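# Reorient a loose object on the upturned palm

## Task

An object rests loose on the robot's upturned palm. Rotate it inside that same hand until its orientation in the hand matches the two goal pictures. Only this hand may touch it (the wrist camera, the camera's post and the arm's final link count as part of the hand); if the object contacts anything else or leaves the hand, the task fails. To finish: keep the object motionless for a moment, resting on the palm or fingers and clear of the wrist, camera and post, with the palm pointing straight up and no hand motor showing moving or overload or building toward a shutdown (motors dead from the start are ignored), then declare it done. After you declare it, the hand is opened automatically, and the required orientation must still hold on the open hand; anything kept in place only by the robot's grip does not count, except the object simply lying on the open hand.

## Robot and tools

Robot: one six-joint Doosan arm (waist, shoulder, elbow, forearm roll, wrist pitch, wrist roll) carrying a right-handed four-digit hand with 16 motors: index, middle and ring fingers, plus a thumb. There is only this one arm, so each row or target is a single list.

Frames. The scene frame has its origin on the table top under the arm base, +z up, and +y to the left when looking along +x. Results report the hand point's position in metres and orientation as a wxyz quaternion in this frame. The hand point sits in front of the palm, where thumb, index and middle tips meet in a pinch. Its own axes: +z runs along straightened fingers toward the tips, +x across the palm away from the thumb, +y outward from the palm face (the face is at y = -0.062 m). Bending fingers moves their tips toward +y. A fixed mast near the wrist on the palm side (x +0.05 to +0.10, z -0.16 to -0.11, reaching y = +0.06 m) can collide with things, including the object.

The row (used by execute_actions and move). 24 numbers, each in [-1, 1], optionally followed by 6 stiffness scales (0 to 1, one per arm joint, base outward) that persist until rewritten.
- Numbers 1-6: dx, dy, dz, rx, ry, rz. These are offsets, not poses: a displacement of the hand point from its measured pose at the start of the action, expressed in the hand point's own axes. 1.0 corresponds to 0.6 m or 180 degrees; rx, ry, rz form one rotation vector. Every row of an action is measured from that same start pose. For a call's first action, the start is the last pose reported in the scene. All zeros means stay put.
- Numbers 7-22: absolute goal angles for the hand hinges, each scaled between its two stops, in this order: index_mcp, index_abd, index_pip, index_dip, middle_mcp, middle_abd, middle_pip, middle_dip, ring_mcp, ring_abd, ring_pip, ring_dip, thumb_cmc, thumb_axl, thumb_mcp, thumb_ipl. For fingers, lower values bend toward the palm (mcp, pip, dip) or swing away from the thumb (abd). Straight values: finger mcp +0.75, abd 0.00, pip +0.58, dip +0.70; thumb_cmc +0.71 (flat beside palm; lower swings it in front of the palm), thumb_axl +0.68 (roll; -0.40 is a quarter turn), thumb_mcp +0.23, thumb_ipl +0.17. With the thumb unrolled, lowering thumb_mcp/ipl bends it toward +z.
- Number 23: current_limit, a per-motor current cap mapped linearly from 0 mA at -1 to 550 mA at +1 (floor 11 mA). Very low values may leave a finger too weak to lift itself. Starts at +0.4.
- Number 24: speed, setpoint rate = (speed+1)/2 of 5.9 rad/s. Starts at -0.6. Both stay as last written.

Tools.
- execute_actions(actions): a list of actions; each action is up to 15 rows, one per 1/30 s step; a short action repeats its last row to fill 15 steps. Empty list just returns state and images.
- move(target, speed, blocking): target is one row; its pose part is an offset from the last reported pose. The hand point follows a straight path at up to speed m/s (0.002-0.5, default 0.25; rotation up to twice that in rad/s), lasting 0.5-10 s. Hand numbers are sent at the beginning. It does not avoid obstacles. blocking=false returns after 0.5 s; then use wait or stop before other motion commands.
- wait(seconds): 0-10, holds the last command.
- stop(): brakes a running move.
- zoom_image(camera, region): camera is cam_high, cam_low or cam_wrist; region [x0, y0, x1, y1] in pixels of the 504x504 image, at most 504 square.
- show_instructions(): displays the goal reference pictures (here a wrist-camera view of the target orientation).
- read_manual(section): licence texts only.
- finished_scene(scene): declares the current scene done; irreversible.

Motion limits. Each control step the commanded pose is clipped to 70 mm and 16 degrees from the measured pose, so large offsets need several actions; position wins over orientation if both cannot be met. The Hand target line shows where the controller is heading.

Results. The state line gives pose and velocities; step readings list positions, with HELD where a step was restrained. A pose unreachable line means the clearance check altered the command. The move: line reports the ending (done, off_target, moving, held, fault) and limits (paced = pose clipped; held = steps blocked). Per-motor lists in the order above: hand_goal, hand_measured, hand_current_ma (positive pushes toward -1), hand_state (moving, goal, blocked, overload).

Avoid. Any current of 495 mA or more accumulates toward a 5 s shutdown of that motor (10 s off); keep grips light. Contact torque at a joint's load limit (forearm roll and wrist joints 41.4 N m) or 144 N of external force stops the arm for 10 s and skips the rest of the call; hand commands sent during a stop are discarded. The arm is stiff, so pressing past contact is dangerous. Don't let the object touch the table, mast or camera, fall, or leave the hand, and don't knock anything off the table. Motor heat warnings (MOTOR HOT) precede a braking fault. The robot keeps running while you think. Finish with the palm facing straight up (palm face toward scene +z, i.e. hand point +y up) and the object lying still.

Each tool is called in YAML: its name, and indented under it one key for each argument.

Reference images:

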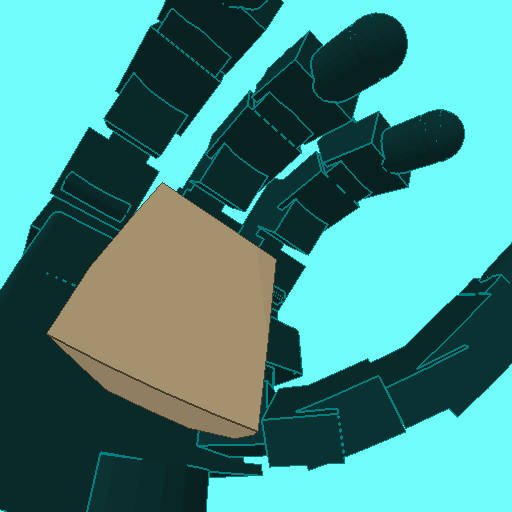

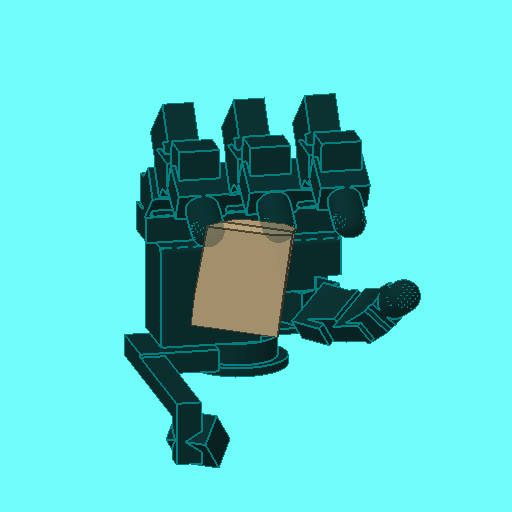

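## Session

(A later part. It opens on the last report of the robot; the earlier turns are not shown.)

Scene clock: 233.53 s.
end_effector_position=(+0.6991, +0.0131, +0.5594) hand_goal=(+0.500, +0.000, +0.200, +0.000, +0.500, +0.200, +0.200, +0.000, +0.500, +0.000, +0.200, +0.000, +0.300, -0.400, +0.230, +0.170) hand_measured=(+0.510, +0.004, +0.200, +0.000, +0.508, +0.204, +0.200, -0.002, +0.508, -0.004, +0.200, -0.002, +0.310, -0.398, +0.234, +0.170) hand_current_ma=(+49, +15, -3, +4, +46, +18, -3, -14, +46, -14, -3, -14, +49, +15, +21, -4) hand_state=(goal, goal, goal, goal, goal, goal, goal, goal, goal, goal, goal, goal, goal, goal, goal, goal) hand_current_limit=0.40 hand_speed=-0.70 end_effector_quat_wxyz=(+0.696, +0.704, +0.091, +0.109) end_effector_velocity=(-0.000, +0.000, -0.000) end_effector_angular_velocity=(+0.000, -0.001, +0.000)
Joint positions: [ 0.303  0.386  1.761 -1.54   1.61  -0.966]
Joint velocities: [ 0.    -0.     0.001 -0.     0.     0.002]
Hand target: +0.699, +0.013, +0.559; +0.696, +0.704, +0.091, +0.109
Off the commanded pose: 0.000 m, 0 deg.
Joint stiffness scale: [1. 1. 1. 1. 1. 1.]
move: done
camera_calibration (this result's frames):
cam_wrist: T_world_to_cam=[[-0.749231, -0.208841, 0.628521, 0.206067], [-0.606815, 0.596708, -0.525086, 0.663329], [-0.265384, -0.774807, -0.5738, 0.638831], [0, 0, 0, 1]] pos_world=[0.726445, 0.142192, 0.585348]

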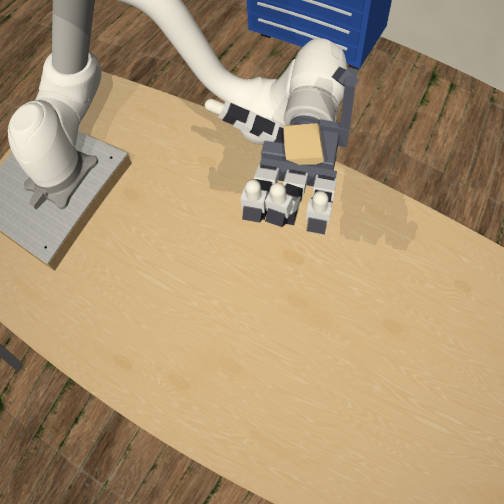

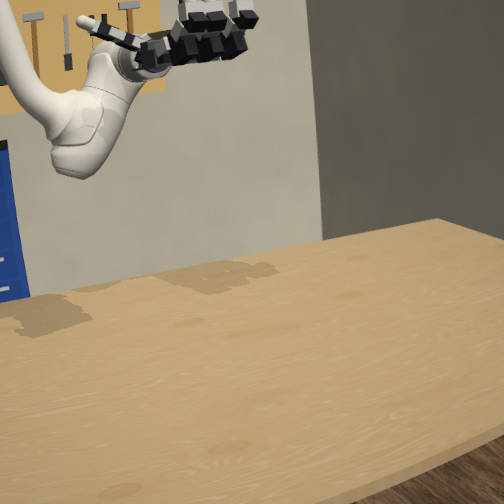

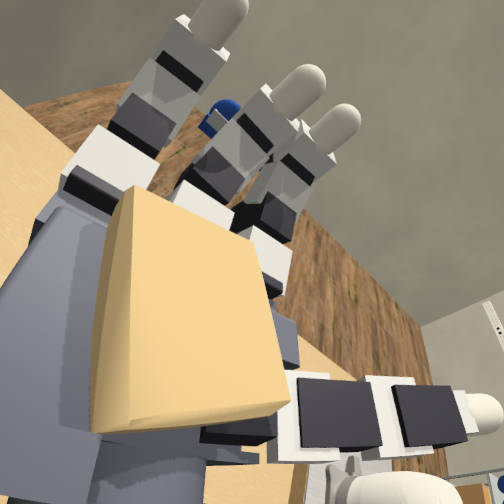

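move:
  target: [0,0,0,0,0,0,0.5,0,0.2,0,-0.1,0.2,-0.42,-0.58,0.5,0,0.2,0,0.3,0.68,0.23,0.17,0.4,-0.6]

move:
  target: [0,0,0,0,0,0,0.5,0,0.2,0,-0.3,0.2,-0.42,-0.58,0.5,0,0.2,0,0.3,0.68,0.23,0.17,0.4,-0.85]

move:
  target: [0,0,0,0,0,0,0.5,0,0.2,0,-0.1,0.1,-0.55,-0.62,0.5,0,0.2,0,0.3,0.68,0.23,0.17,0.4,-0.92]

move:
  target: [0,0,0,0,0,0,0.5,0,0.2,0,-0.1,0.1,-0.55,-0.62,0.5,0,0.2,0,-0.7,0.68,0.23,0.17,0.4,-0.85]

move:
  target: [0,0,0,0,0,0,0.5,0,0.2,0,0.5,0,0.2,0,0.5,0,0.2,0,0.3,0.68,0.23,0.17,0.4,-0.7]

zoom_image:
  camera: "cam_high"
  region: [200,60,400,260]

Scene clock: 262.73 s.
end_effector_position=(+0.6991, +0.0131, +0.5594) hand_goal=(+0.500, +0.000, +0.200, +0.000, -0.100, +0.200, -0.420, -0.580, +0.500, +0.000, +0.200, +0.000, +0.300, +0.680, +0.230, +0.170) hand_measured=(+0.510, +0.004, +0.200, +0.000, -0.090, +0.204, -0.420, -0.578, +0.508, -0.004, +0.200, -0.002, +0.310, +0.678, +0.232, +0.170) hand_current_ma=(+49, +15, -3, +4, +49, +18, +4, +11, +46, -14, -3, -14, +49, -15, +14, -4) hand_state=(goal, goal, goal, goal, goal, goal, goal, goal, goal, goal, goal, goal, goal, goal, goal, goal) hand_current_limit=0.40 hand_speed=-0.60 end_effector_quat_wxyz=(+0.696, +0.704, +0.091, +0.109) end_effector_velocity=(-0.000, -0.000, +0.000) end_effector_angular_velocity=(+0.000, -0.000, -0.000)
Joint positions: [ 0.303  0.386  1.761 -1.54   1.61  -0.966]
Joint velocities: [-0.    -0.001  0.    -0.     0.     0.   ]
Hand target: +0.699, +0.013, +0.559; +0.696, +0.704, +0.091, +0.109
Off the commanded pose: 0.000 m, 0 deg.
Joint stiffness scale: [1. 1. 1. 1. 1. 1.]
move: done
camera_calibration (this result's frames):
cam_wrist: T_world_to_cam=[[-0.749231, -0.208841, 0.628521, 0.206067], [-0.606815, 0.596707, -0.525086, 0.66333], [-0.265384, -0.774807, -0.5738, 0.638831], [0, 0, 0, 1]] pos_world=[0.726445, 0.142192, 0.585349]

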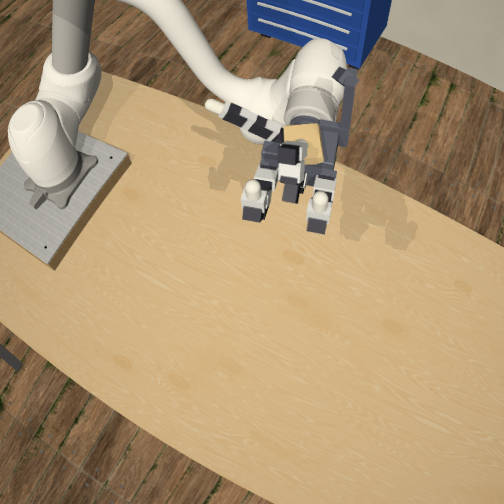

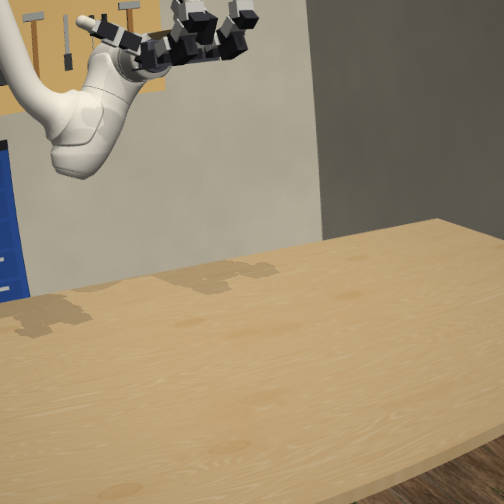

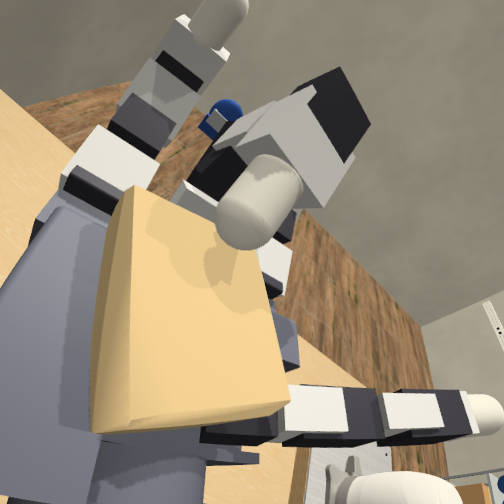

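Scene clock: 263.50 s.
end_effector_position=(+0.6991, +0.0131, +0.5594) hand_goal=(+0.500, +0.000, +0.200, +0.000, -0.300, +0.200, -0.420, -0.580, +0.500, +0.000, +0.200, +0.000, +0.300, +0.680, +0.230, +0.170) hand_measured=(+0.510, +0.004, +0.200, +0.000, -0.258, +0.204, -0.414, -0.578, +0.508, -0.004, +0.200, -0.002, +0.310, +0.678, +0.232, +0.170) hand_current_ma=(+49, +15, -3, +4, +221, +18, +38, +8, +46, -14, -3, -14, +49, -15, +14, -4) hand_state=(goal, goal, goal, goal, blocked, goal, goal, goal, goal, goal, goal, goal, goal, goal, goal, goal) hand_current_limit=0.40 hand_speed=-0.85 end_effector_quat_wxyz=(+0.696, +0.704, +0.091, +0.109) end_effector_velocity=(-0.000, +0.000, +0.000) end_effector_angular_velocity=(-0.000, -0.001, -0.001)
Joint positions: [ 0.303  0.386  1.761 -1.54   1.61  -0.966]
Joint velocities: [ 0.     0.    -0.     0.     0.001  0.001]
Hand target: +0.699, +0.013, +0.559; +0.696, +0.704, +0.091, +0.109
Off the commanded pose: 0.000 m, 0 deg.
Joint stiffness scale: [1. 1. 1. 1. 1. 1.]
move: done
camera_calibration (this result's frames):
cam_wrist: T_world_to_cam=[[-0.749231, -0.208841, 0.628521, 0.206067], [-0.606815, 0.596708, -0.525086, 0.663329], [-0.265384, -0.774807, -0.5738, 0.638831], [0, 0, 0, 1]] pos_world=[0.726445, 0.142192, 0.585349]

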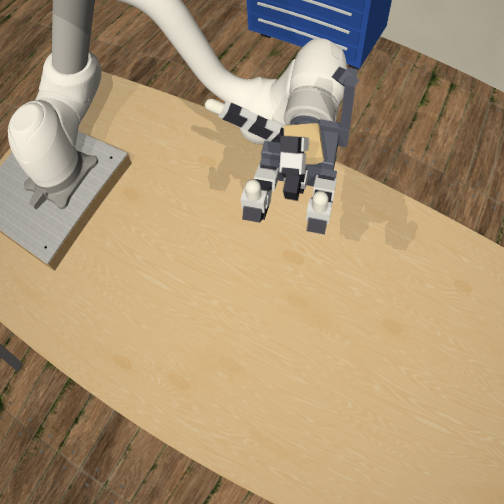

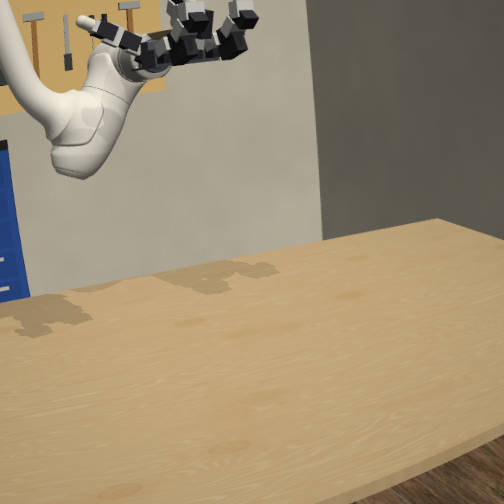

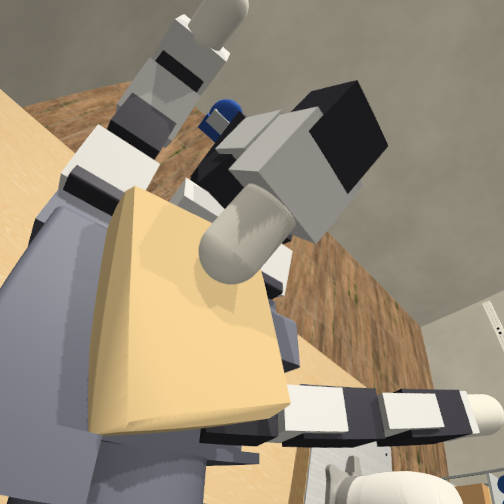

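Scene clock: 264.80 s.
end_effector_position=(+0.6991, +0.0131, +0.5594) hand_goal=(+0.500, +0.000, +0.200, +0.000, -0.100, +0.100, -0.550, -0.620, +0.500, +0.000, +0.200, +0.000, +0.300, +0.680, +0.230, +0.170) hand_measured=(+0.510, +0.004, +0.200, +0.000, -0.092, +0.102, -0.518, -0.598, +0.508, -0.004, +0.200, -0.002, +0.310, +0.678, +0.232, +0.170) hand_current_ma=(+49, +15, -3, +4, +46, +14, +178, +118, +46, -14, -3, -14, +49, -15, +14, -4) hand_state=(goal, goal, goal, goal, goal, goal, blocked, blocked, goal, goal, goal, goal, goal, goal, goal, goal) hand_current_limit=0.40 hand_speed=-0.92 end_effector_quat_wxyz=(+0.696, +0.704, +0.091, +0.109) end_effector_velocity=(-0.000, -0.000, -0.000) end_effector_angular_velocity=(-0.000, -0.001, -0.001)
Joint positions: [ 0.303  0.386  1.761 -1.54   1.61  -0.966]
Joint velocities: [-0.    -0.     0.    -0.     0.001  0.001]
Hand target: +0.699, +0.013, +0.559; +0.696, +0.704, +0.091, +0.109
Off the commanded pose: 0.000 m, 0 deg.
Joint stiffness scale: [1. 1. 1. 1. 1. 1.]
move: done
camera_calibration (this result's frames):
cam_wrist: T_world_to_cam=[[-0.749231, -0.208841, 0.628521, 0.206067], [-0.606815, 0.596707, -0.525086, 0.66333], [-0.265384, -0.774807, -0.573799, 0.638831], [0, 0, 0, 1]] pos_world=[0.726445, 0.142192, 0.585349]

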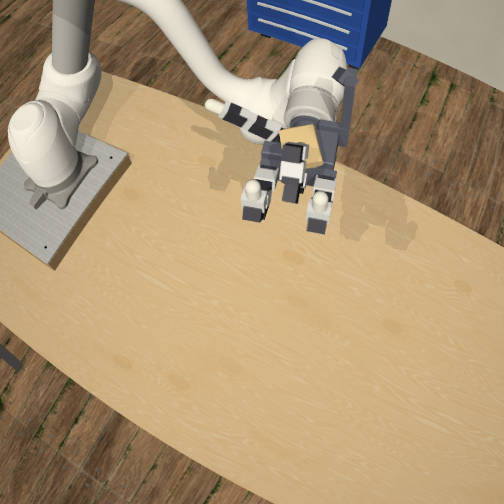

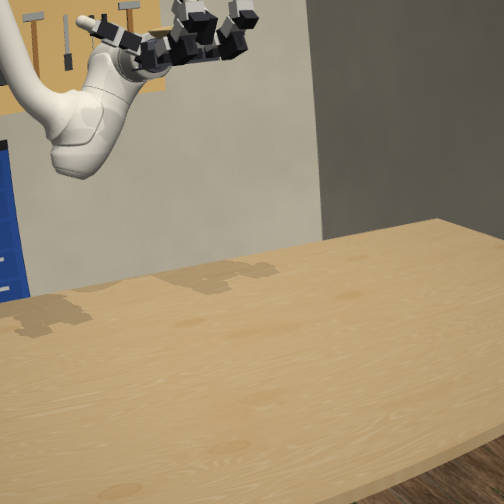

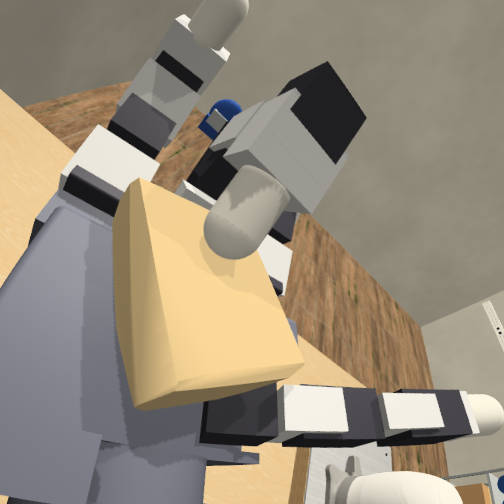

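Scene clock: 267.83 s.
end_effector_position=(+0.6991, +0.0131, +0.5594) hand_goal=(+0.500, +0.000, +0.200, +0.000, -0.100, +0.100, -0.550, -0.620, +0.500, +0.000, +0.200, +0.000, -0.700, +0.680, +0.230, +0.170) hand_measured=(+0.510, +0.004, +0.200, +0.000, -0.078, +0.104, -0.524, -0.616, +0.508, -0.004, +0.200, -0.002, -0.670, +0.674, +0.232, +0.170) hand_current_ma=(+49, +15, -3, +4, +121, +18, +141, +20, +46, -14, -3, -14, +150, -42, +11, -4) hand_state=(goal, goal, goal, goal, blocked, goal, blocked, goal, goal, goal, goal, goal, blocked, goal, goal, goal) hand_current_limit=0.40 hand_speed=-0.85 end_effector_quat_wxyz=(+0.696, +0.704, +0.091, +0.109) end_effector_velocity=(-0.000, -0.000, +0.000) end_effector_angular_velocity=(+0.000, -0.000, +0.000)
Joint positions: [ 0.303  0.386  1.761 -1.54   1.61  -0.966]
Joint velocities: [-0. -0.  0. -0. -0.  0.]
Hand target: +0.699, +0.013, +0.559; +0.696, +0.704, +0.091, +0.109
Off the commanded pose: 0.000 m, 0 deg.
Joint stiffness scale: [1. 1. 1. 1. 1. 1.]
move: done
camera_calibration (this result's frames):
cam_wrist: T_world_to_cam=[[-0.749231, -0.208841, 0.628521, 0.206066], [-0.606815, 0.596708, -0.525086, 0.663329], [-0.265384, -0.774807, -0.573799, 0.638831], [0, 0, 0, 1]] pos_world=[0.726445, 0.142192, 0.585348]

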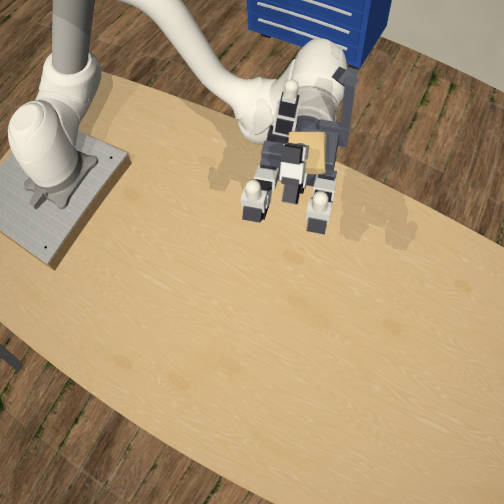

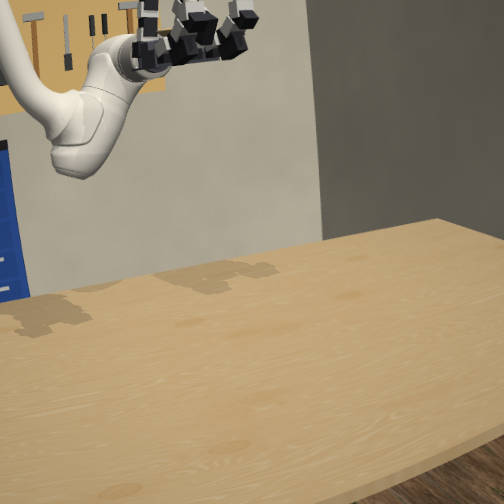

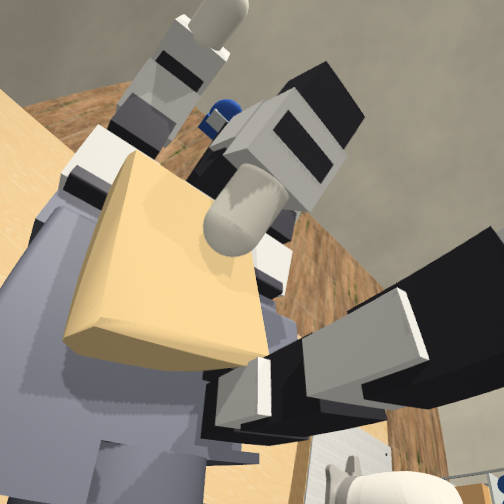

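Scene clock: 269.47 s.
end_effector_position=(+0.6991, +0.0131, +0.5594) hand_goal=(+0.500, +0.000, +0.200, +0.000, +0.500, +0.000, +0.200, +0.000, +0.500, +0.000, +0.200, +0.000, +0.300, +0.680, +0.230, +0.170) hand_measured=(+0.510, +0.004, +0.200, +0.000, +0.508, +0.004, +0.200, -0.002, +0.508, -0.004, +0.200, -0.002, +0.310, +0.678, +0.232, +0.170) hand_current_ma=(+49, +15, -3, +4, +46, +15, -3, -14, +46, -14, -3, -14, +50, -14, +11, -4) hand_state=(goal, goal, goal, goal, goal, goal, goal, goal, goal, goal, goal, goal, goal, goal, goal, goal) hand_current_limit=0.40 hand_speed=-0.70 end_effector_quat_wxyz=(+0.696, +0.704, +0.091, +0.109) end_effector_velocity=(-0.000, -0.000, +0.000) end_effector_angular_velocity=(+0.001, -0.001, +0.001)
Joint positions: [ 0.303  0.386  1.761 -1.54   1.61  -0.966]
Joint velocities: [ 0.    -0.001  0.     0.    -0.001  0.   ]
Hand target: +0.699, +0.013, +0.559; +0.696, +0.704, +0.091, +0.109
Off the commanded pose: 0.000 m, 0 deg.
Joint stiffness scale: [1. 1. 1. 1. 1. 1.]
move: done
camera_calibration (this result's frames):
cam_wrist: T_world_to_cam=[[-0.749231, -0.208841, 0.628521, 0.206067], [-0.606815, 0.596708, -0.525086, 0.663329], [-0.265384, -0.774807, -0.5738, 0.638831], [0, 0, 0, 1]] pos_world=[0.726445, 0.142192, 0.585348]

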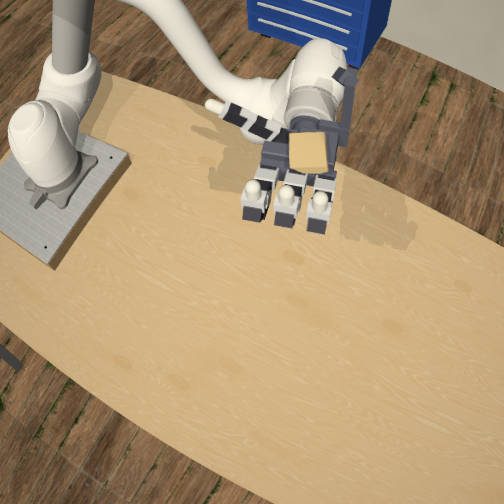

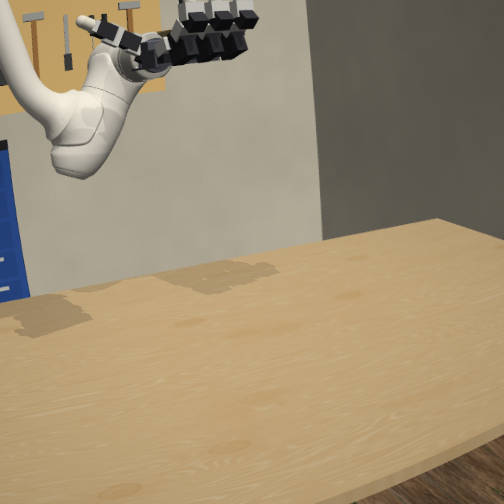

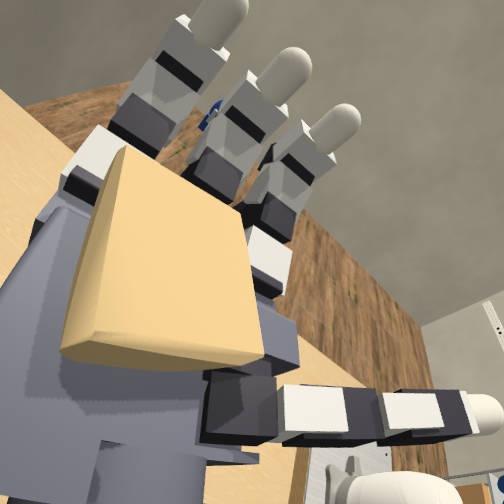

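Region (200, 60, 400, 260) of cam_high's 504x504 image, scaled by 2.520, with more detail than that image has.

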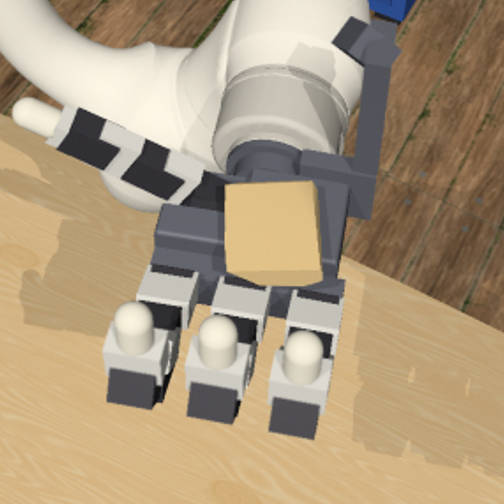

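move:
  target: [0,0,0,0,0,0,0.5,0,0.2,0,0.5,0,0.2,0,-0.1,-0.2,-0.42,-0.58,0.3,0.68,0.23,0.17,0.4,-0.6]

move:
  target: [0,0,0,0,0,0,0.5,0,0.2,0,0.5,0,0.2,0,-0.36,-0.2,-0.42,-0.58,0.3,0.68,0.23,0.17,0.4,-0.85]

move:
  target: [0,0,0,0,0,0,0.5,0,0.2,0,0.5,0,0.2,0,0.5,0,0.2,0,0.3,0.68,0.23,0.17,0.4,-0.7]

zoom_image:
  camera: "cam_high"
  region: [200,60,400,260]

Scene clock: 278.23 s.
end_effector_position=(+0.6991, +0.0131, +0.5594) hand_goal=(+0.500, +0.000, +0.200, +0.000, +0.500, +0.000, +0.200, +0.000, -0.100, -0.200, -0.420, -0.580, +0.300, +0.680, +0.230, +0.170) hand_measured=(+0.510, +0.004, +0.200, +0.000, +0.508, +0.004, +0.200, -0.002, -0.092, -0.198, -0.420, -0.578, +0.310, +0.678, +0.232, +0.170) hand_current_ma=(+49, +15, -3, +4, +46, +15, -3, -14, +48, +13, +4, +11, +50, -14, +11, -4) hand_state=(goal, goal, goal, goal, goal, goal, goal, goal, goal, goal, goal, goal, goal, goal, goal, goal) hand_current_limit=0.40 hand_speed=-0.60 end_effector_quat_wxyz=(+0.696, +0.704, +0.091, +0.109) end_effector_velocity=(+0.000, +0.000, -0.001) end_effector_angular_velocity=(-0.000, +0.002, +0.000)
Joint positions: [ 0.303  0.386  1.761 -1.54   1.61  -0.966]
Joint velocities: [-0.     0.001  0.001  0.    -0.    -0.   ]
Hand target: +0.699, +0.013, +0.559; +0.696, +0.704, +0.091, +0.109
Off the commanded pose: 0.000 m, 0 deg.
Joint stiffness scale: [1. 1. 1. 1. 1. 1.]
move: done
camera_calibration (this result's frames):
cam_wrist: T_world_to_cam=[[-0.749231, -0.208841, 0.628521, 0.206067], [-0.606815, 0.596707, -0.525086, 0.663329], [-0.265384, -0.774807, -0.573799, 0.638831], [0, 0, 0, 1]] pos_world=[0.726445, 0.142192, 0.585349]

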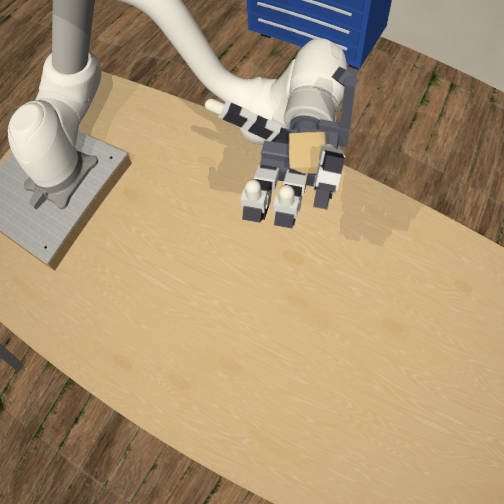

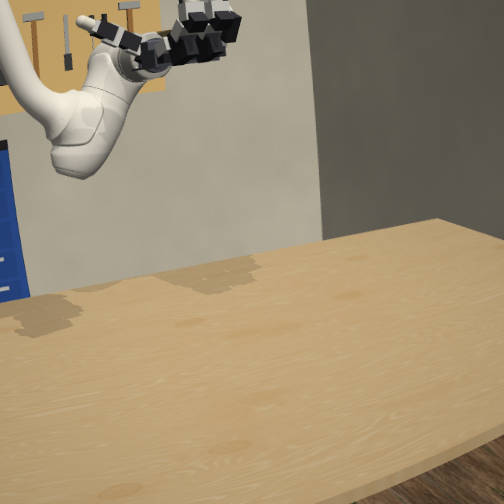

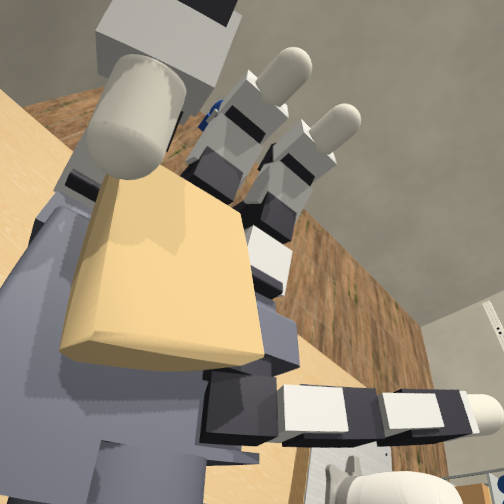

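Scene clock: 279.23 s.
end_effector_position=(+0.6991, +0.0131, +0.5594) hand_goal=(+0.500, +0.000, +0.200, +0.000, +0.500, +0.000, +0.200, +0.000, -0.360, -0.200, -0.420, -0.580, +0.300, +0.680, +0.230, +0.170) hand_measured=(+0.510, +0.004, +0.200, +0.000, +0.508, +0.004, +0.200, -0.002, -0.356, -0.198, -0.418, -0.578, +0.310, +0.678, +0.232, +0.170) hand_current_ma=(+49, +15, -3, +4, +46, +15, -3, -14, +28, +11, +8, +11, +50, -14, +11, -4) hand_state=(goal, goal, goal, goal, goal, goal, goal, goal, goal, goal, goal, goal, goal, goal, goal, goal) hand_current_limit=0.40 hand_speed=-0.85 end_effector_quat_wxyz=(+0.696, +0.704, +0.091, +0.109) end_effector_velocity=(-0.000, +0.000, -0.000) end_effector_angular_velocity=(-0.000, -0.000, -0.000)
Joint positions: [ 0.303  0.386  1.761 -1.54   1.61  -0.966]
Joint velocities: [0.    0.    0.    0.    0.    0.001]
Hand target: +0.699, +0.013, +0.559; +0.696, +0.704, +0.091, +0.109
Off the commanded pose: 0.000 m, 0 deg.
Joint stiffness scale: [1. 1. 1. 1. 1. 1.]
move: done
camera_calibration (this result's frames):
cam_wrist: T_world_to_cam=[[-0.749231, -0.208841, 0.628521, 0.206067], [-0.606815, 0.596707, -0.525086, 0.66333], [-0.265384, -0.774807, -0.573799, 0.638831], [0, 0, 0, 1]] pos_world=[0.726445, 0.142192, 0.585349]

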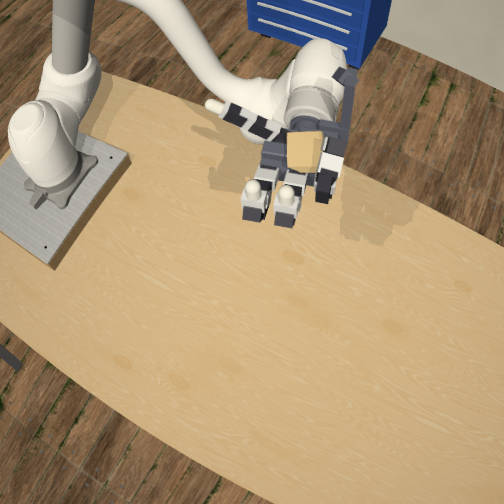

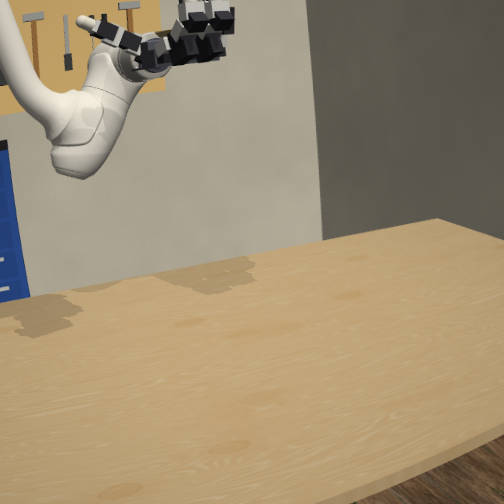

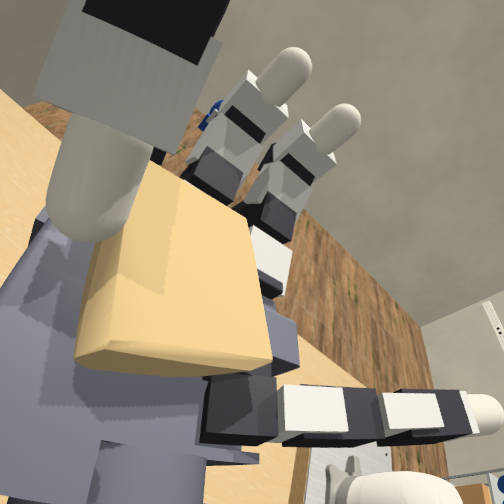

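Scene clock: 280.73 s.
end_effector_position=(+0.6991, +0.0131, +0.5594) hand_goal=(+0.500, +0.000, +0.200, +0.000, +0.500, +0.000, +0.200, +0.000, +0.500, +0.000, +0.200, +0.000, +0.300, +0.680, +0.230, +0.170) hand_measured=(+0.510, +0.004, +0.200, +0.000, +0.508, +0.004, +0.200, -0.002, +0.508, -0.004, +0.200, -0.002, +0.310, +0.678, +0.232, +0.170) hand_current_ma=(+49, +15, -3, +4, +46, +15, -3, -14, +46, -15, -2, -14, +50, -14, +11, -4) hand_state=(goal, goal, goal, goal, goal, goal, goal, goal, goal, goal, goal, goal, goal, goal, goal, goal) hand_current_limit=0.40 hand_speed=-0.70 end_effector_quat_wxyz=(+0.696, +0.704, +0.091, +0.109) end_effector_velocity=(+0.000, +0.000, -0.000) end_effector_angular_velocity=(-0.000, +0.000, -0.000)
Joint positions: [ 0.303  0.386  1.761 -1.54   1.61  -0.966]
Joint velocities: [-0.     0.001 -0.    -0.     0.    -0.   ]
Hand target: +0.699, +0.013, +0.559; +0.696, +0.704, +0.091, +0.109
Off the commanded pose: 0.000 m, 0 deg.
Joint stiffness scale: [1. 1. 1. 1. 1. 1.]
move: done
camera_calibration (this result's frames):
cam_wrist: T_world_to_cam=[[-0.749231, -0.208841, 0.628521, 0.206067], [-0.606815, 0.596708, -0.525086, 0.663329], [-0.265384, -0.774807, -0.5738, 0.638831], [0, 0, 0, 1]] pos_world=[0.726445, 0.142192, 0.585348]

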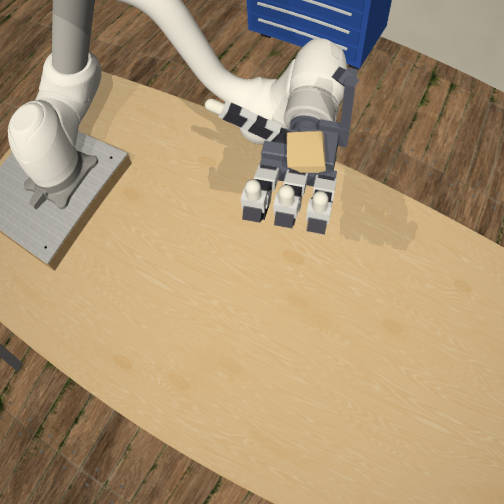

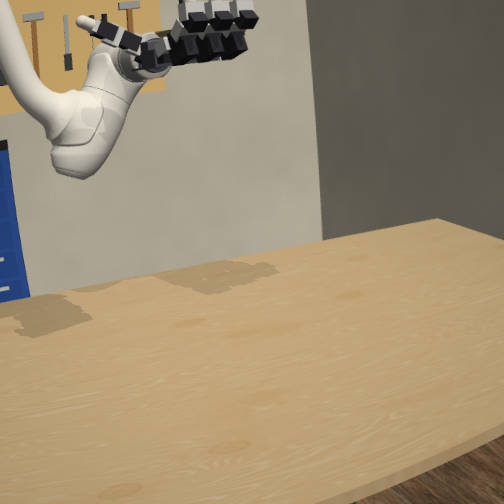

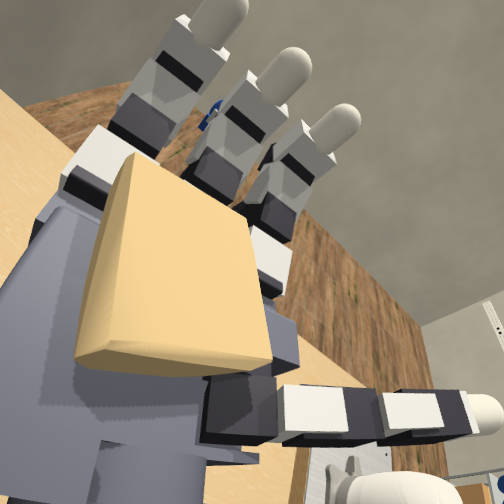

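Region (200, 60, 400, 260) of cam_high's 504x504 image, scaled by 2.520, with more detail than that image has.

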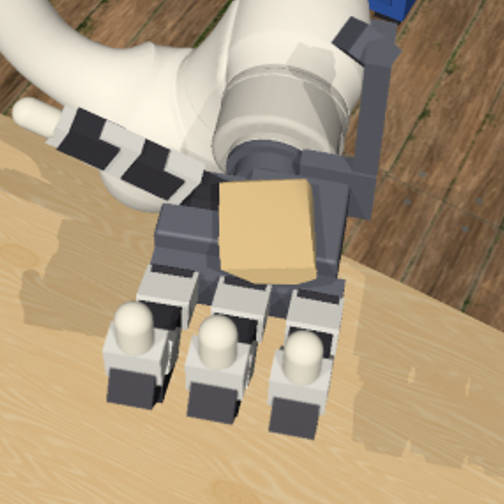

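move:
  target: [0,0,0,0,0,0,0.5,0,0.2,0,0.5,0,0.2,0,0.5,0,0.2,0,0.05,-0.15,-0.44,-0.72,0.4,-0.6]

move:
  target: [0,0,0,0,0,0,0.5,0,0.2,0,0.5,0,0.2,0,0.5,0,0.2,0,-0.4,-0.15,-0.44,-0.72,0.4,-0.85]

move:
  target: [0,0,0,0,0,0,0.5,0,0.2,0,0.5,0,0.2,0,0.5,0,0.2,0,0.3,-0.15,0.23,0.17,0.4,-0.7]

zoom_image:
  camera: "cam_high"
  region: [200,60,400,260]

Scene clock: 292.70 s.
end_effector_position=(+0.6991, +0.0131, +0.5594) hand_goal=(+0.500, +0.000, +0.200, +0.000, +0.500, +0.000, +0.200, +0.000, +0.500, +0.000, +0.200, +0.000, +0.050, -0.150, -0.440, -0.720) hand_measured=(+0.510, +0.004, +0.200, +0.000, +0.508, +0.004, +0.200, -0.002, +0.508, -0.004, +0.200, -0.002, +0.054, -0.144, -0.440, -0.720) hand_current_ma=(+49, +15, -3, +4, +46, +15, -3, -14, +46, -15, -2, -14, +22, +31, -5, +3) hand_state=(goal, goal, goal, goal, goal, goal, goal, goal, goal, goal, goal, goal, goal, goal, goal, goal) hand_current_limit=0.40 hand_speed=-0.60 end_effector_quat_wxyz=(+0.696, +0.704, +0.091, +0.109) end_effector_velocity=(+0.000, +0.000, -0.000) end_effector_angular_velocity=(+0.000, -0.001, +0.000)
Joint positions: [ 0.303  0.386  1.761 -1.54   1.61  -0.966]
Joint velocities: [ 0.     0.    -0.    -0.    -0.     0.001]
Hand target: +0.699, +0.013, +0.559; +0.696, +0.704, +0.091, +0.109
Off the commanded pose: 0.000 m, 0 deg.
Joint stiffness scale: [1. 1. 1. 1. 1. 1.]
move: done
camera_calibration (this result's frames):
cam_wrist: T_world_to_cam=[[-0.749231, -0.208841, 0.628521, 0.206067], [-0.606815, 0.596707, -0.525086, 0.663329], [-0.265384, -0.774807, -0.573799, 0.638831], [0, 0, 0, 1]] pos_world=[0.726445, 0.142192, 0.585348]

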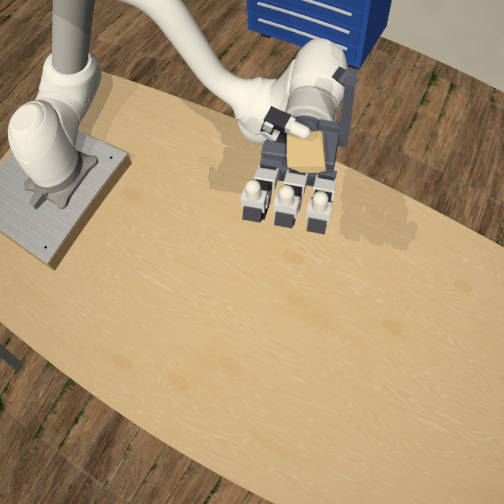

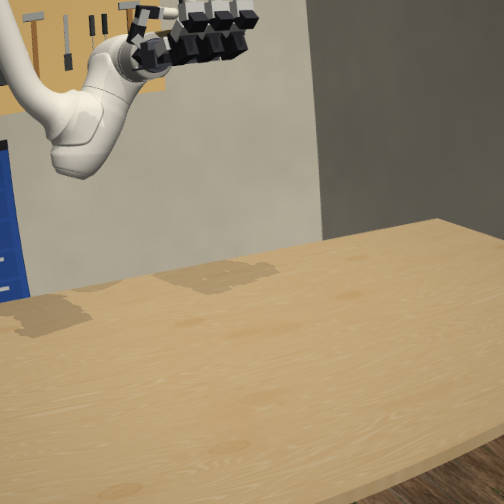

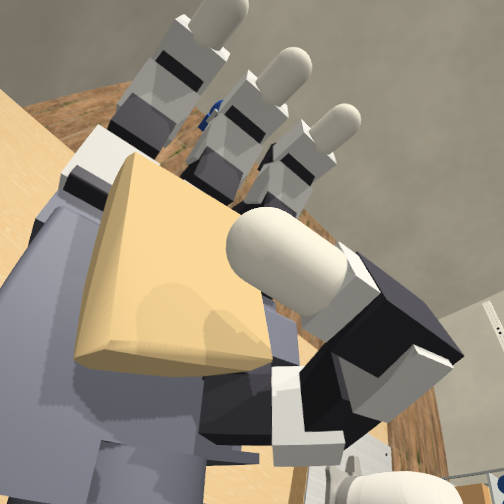

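Scene clock: 294.00 s.
end_effector_position=(+0.6991, +0.0131, +0.5594) hand_goal=(+0.500, +0.000, +0.200, +0.000, +0.500, +0.000, +0.200, +0.000, +0.500, +0.000, +0.200, +0.000, -0.400, -0.150, -0.440, -0.720) hand_measured=(+0.510, +0.004, +0.200, +0.000, +0.508, +0.004, +0.200, -0.002, +0.508, -0.004, +0.200, -0.002, -0.262, -0.150, -0.416, -0.708) hand_current_ma=(+49, +15, -3, +4, +46, +15, -3, -14, +46, -14, -2, -14, +385, +2, +164, +78) hand_state=(goal, goal, goal, goal, goal, goal, goal, goal, goal, goal, goal, goal, blocked, goal, blocked, goal) hand_current_limit=0.40 hand_speed=-0.85 end_effector_quat_wxyz=(+0.696, +0.704, +0.091, +0.109) end_effector_velocity=(-0.000, +0.000, -0.000) end_effector_angular_velocity=(+0.000, +0.000, +0.001)
Joint positions: [ 0.303  0.386  1.761 -1.54   1.61  -0.966]
Joint velocities: [ 0.     0.     0.     0.    -0.     0.001]
Hand target: +0.699, +0.013, +0.559; +0.696, +0.704, +0.091, +0.109
Off the commanded pose: 0.000 m, 0 deg.
Joint stiffness scale: [1. 1. 1. 1. 1. 1.]
move: done
camera_calibration (this result's frames):
cam_wrist: T_world_to_cam=[[-0.749231, -0.208841, 0.628521, 0.206067], [-0.606815, 0.596707, -0.525086, 0.66333], [-0.265384, -0.774807, -0.573799, 0.638831], [0, 0, 0, 1]] pos_world=[0.726445, 0.142192, 0.585348]

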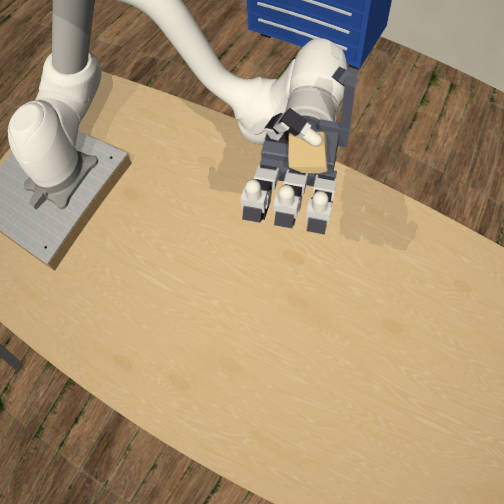

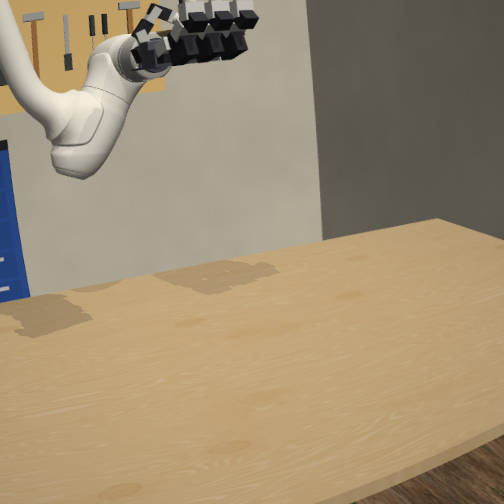

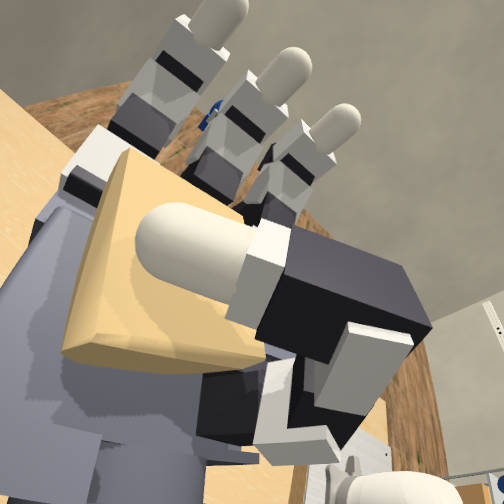

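Scene clock: 295.87 s.
end_effector_position=(+0.6991, +0.0131, +0.5594) hand_goal=(+0.500, +0.000, +0.200, +0.000, +0.500, +0.000, +0.200, +0.000, +0.500, +0.000, +0.200, +0.000, +0.300, -0.150, +0.230, +0.170) hand_measured=(+0.510, +0.004, +0.200, +0.000, +0.508, +0.004, +0.200, -0.002, +0.508, -0.004, +0.200, -0.002, +0.310, -0.150, +0.232, +0.170) hand_current_ma=(+49, +15, -3, +4, +46, +15, -3, -14, +46, -14, -2, -14, +49, +2, +19, -5) hand_state=(goal, goal, goal, goal, goal, goal, goal, goal, goal, goal, goal, goal, goal, goal, goal, goal) hand_current_limit=0.40 hand_speed=-0.70 end_effector_quat_wxyz=(+0.696, +0.704, +0.091, +0.109) end_effector_velocity=(+0.000, +0.000, +0.000) end_effector_angular_velocity=(+0.000, -0.000, +0.001)
Joint positions: [ 0.303  0.386  1.761 -1.54   1.61  -0.966]
Joint velocities: [ 0. -0. -0.  0. -0. -0.]
Hand target: +0.699, +0.013, +0.559; +0.696, +0.704, +0.091, +0.109
Off the commanded pose: 0.000 m, 0 deg.
Joint stiffness scale: [1. 1. 1. 1. 1. 1.]
move: done
camera_calibration (this result's frames):
cam_wrist: T_world_to_cam=[[-0.749231, -0.208841, 0.628521, 0.206067], [-0.606815, 0.596708, -0.525086, 0.663329], [-0.265384, -0.774807, -0.5738, 0.638831], [0, 0, 0, 1]] pos_world=[0.726445, 0.142192, 0.585349]

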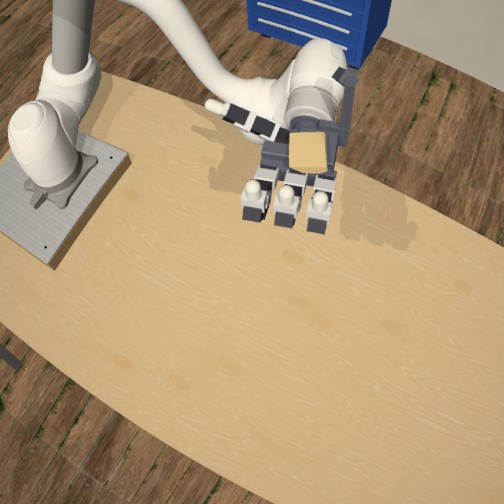

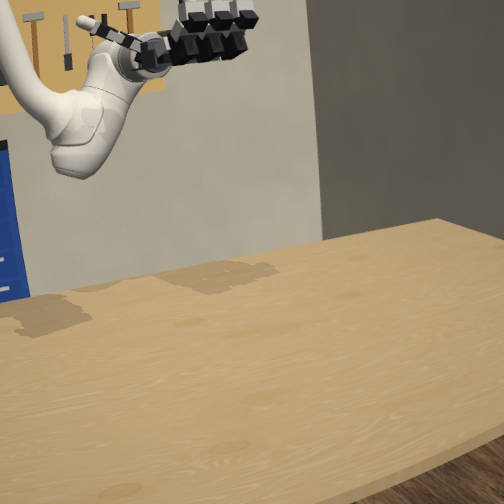

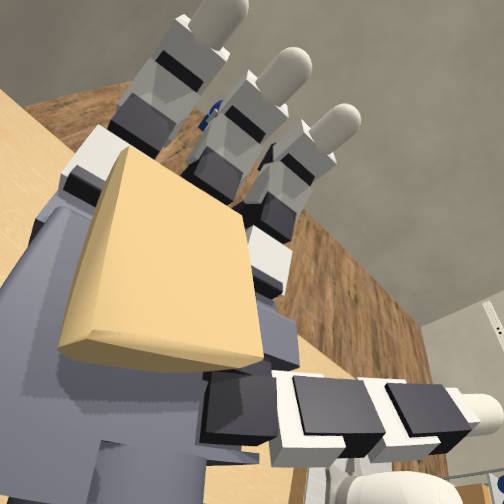

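Region (200, 60, 400, 260) of cam_high's 504x504 image, scaled by 2.520, with more detail than that image has.

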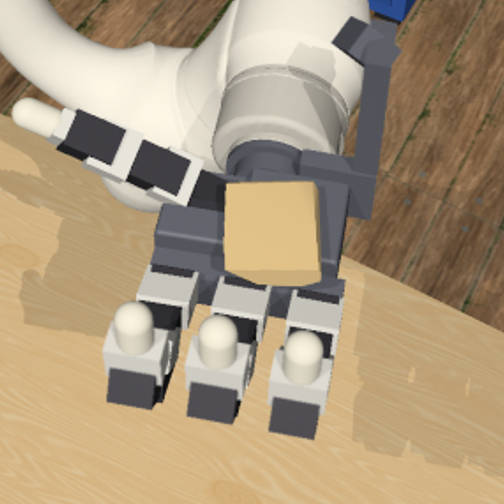

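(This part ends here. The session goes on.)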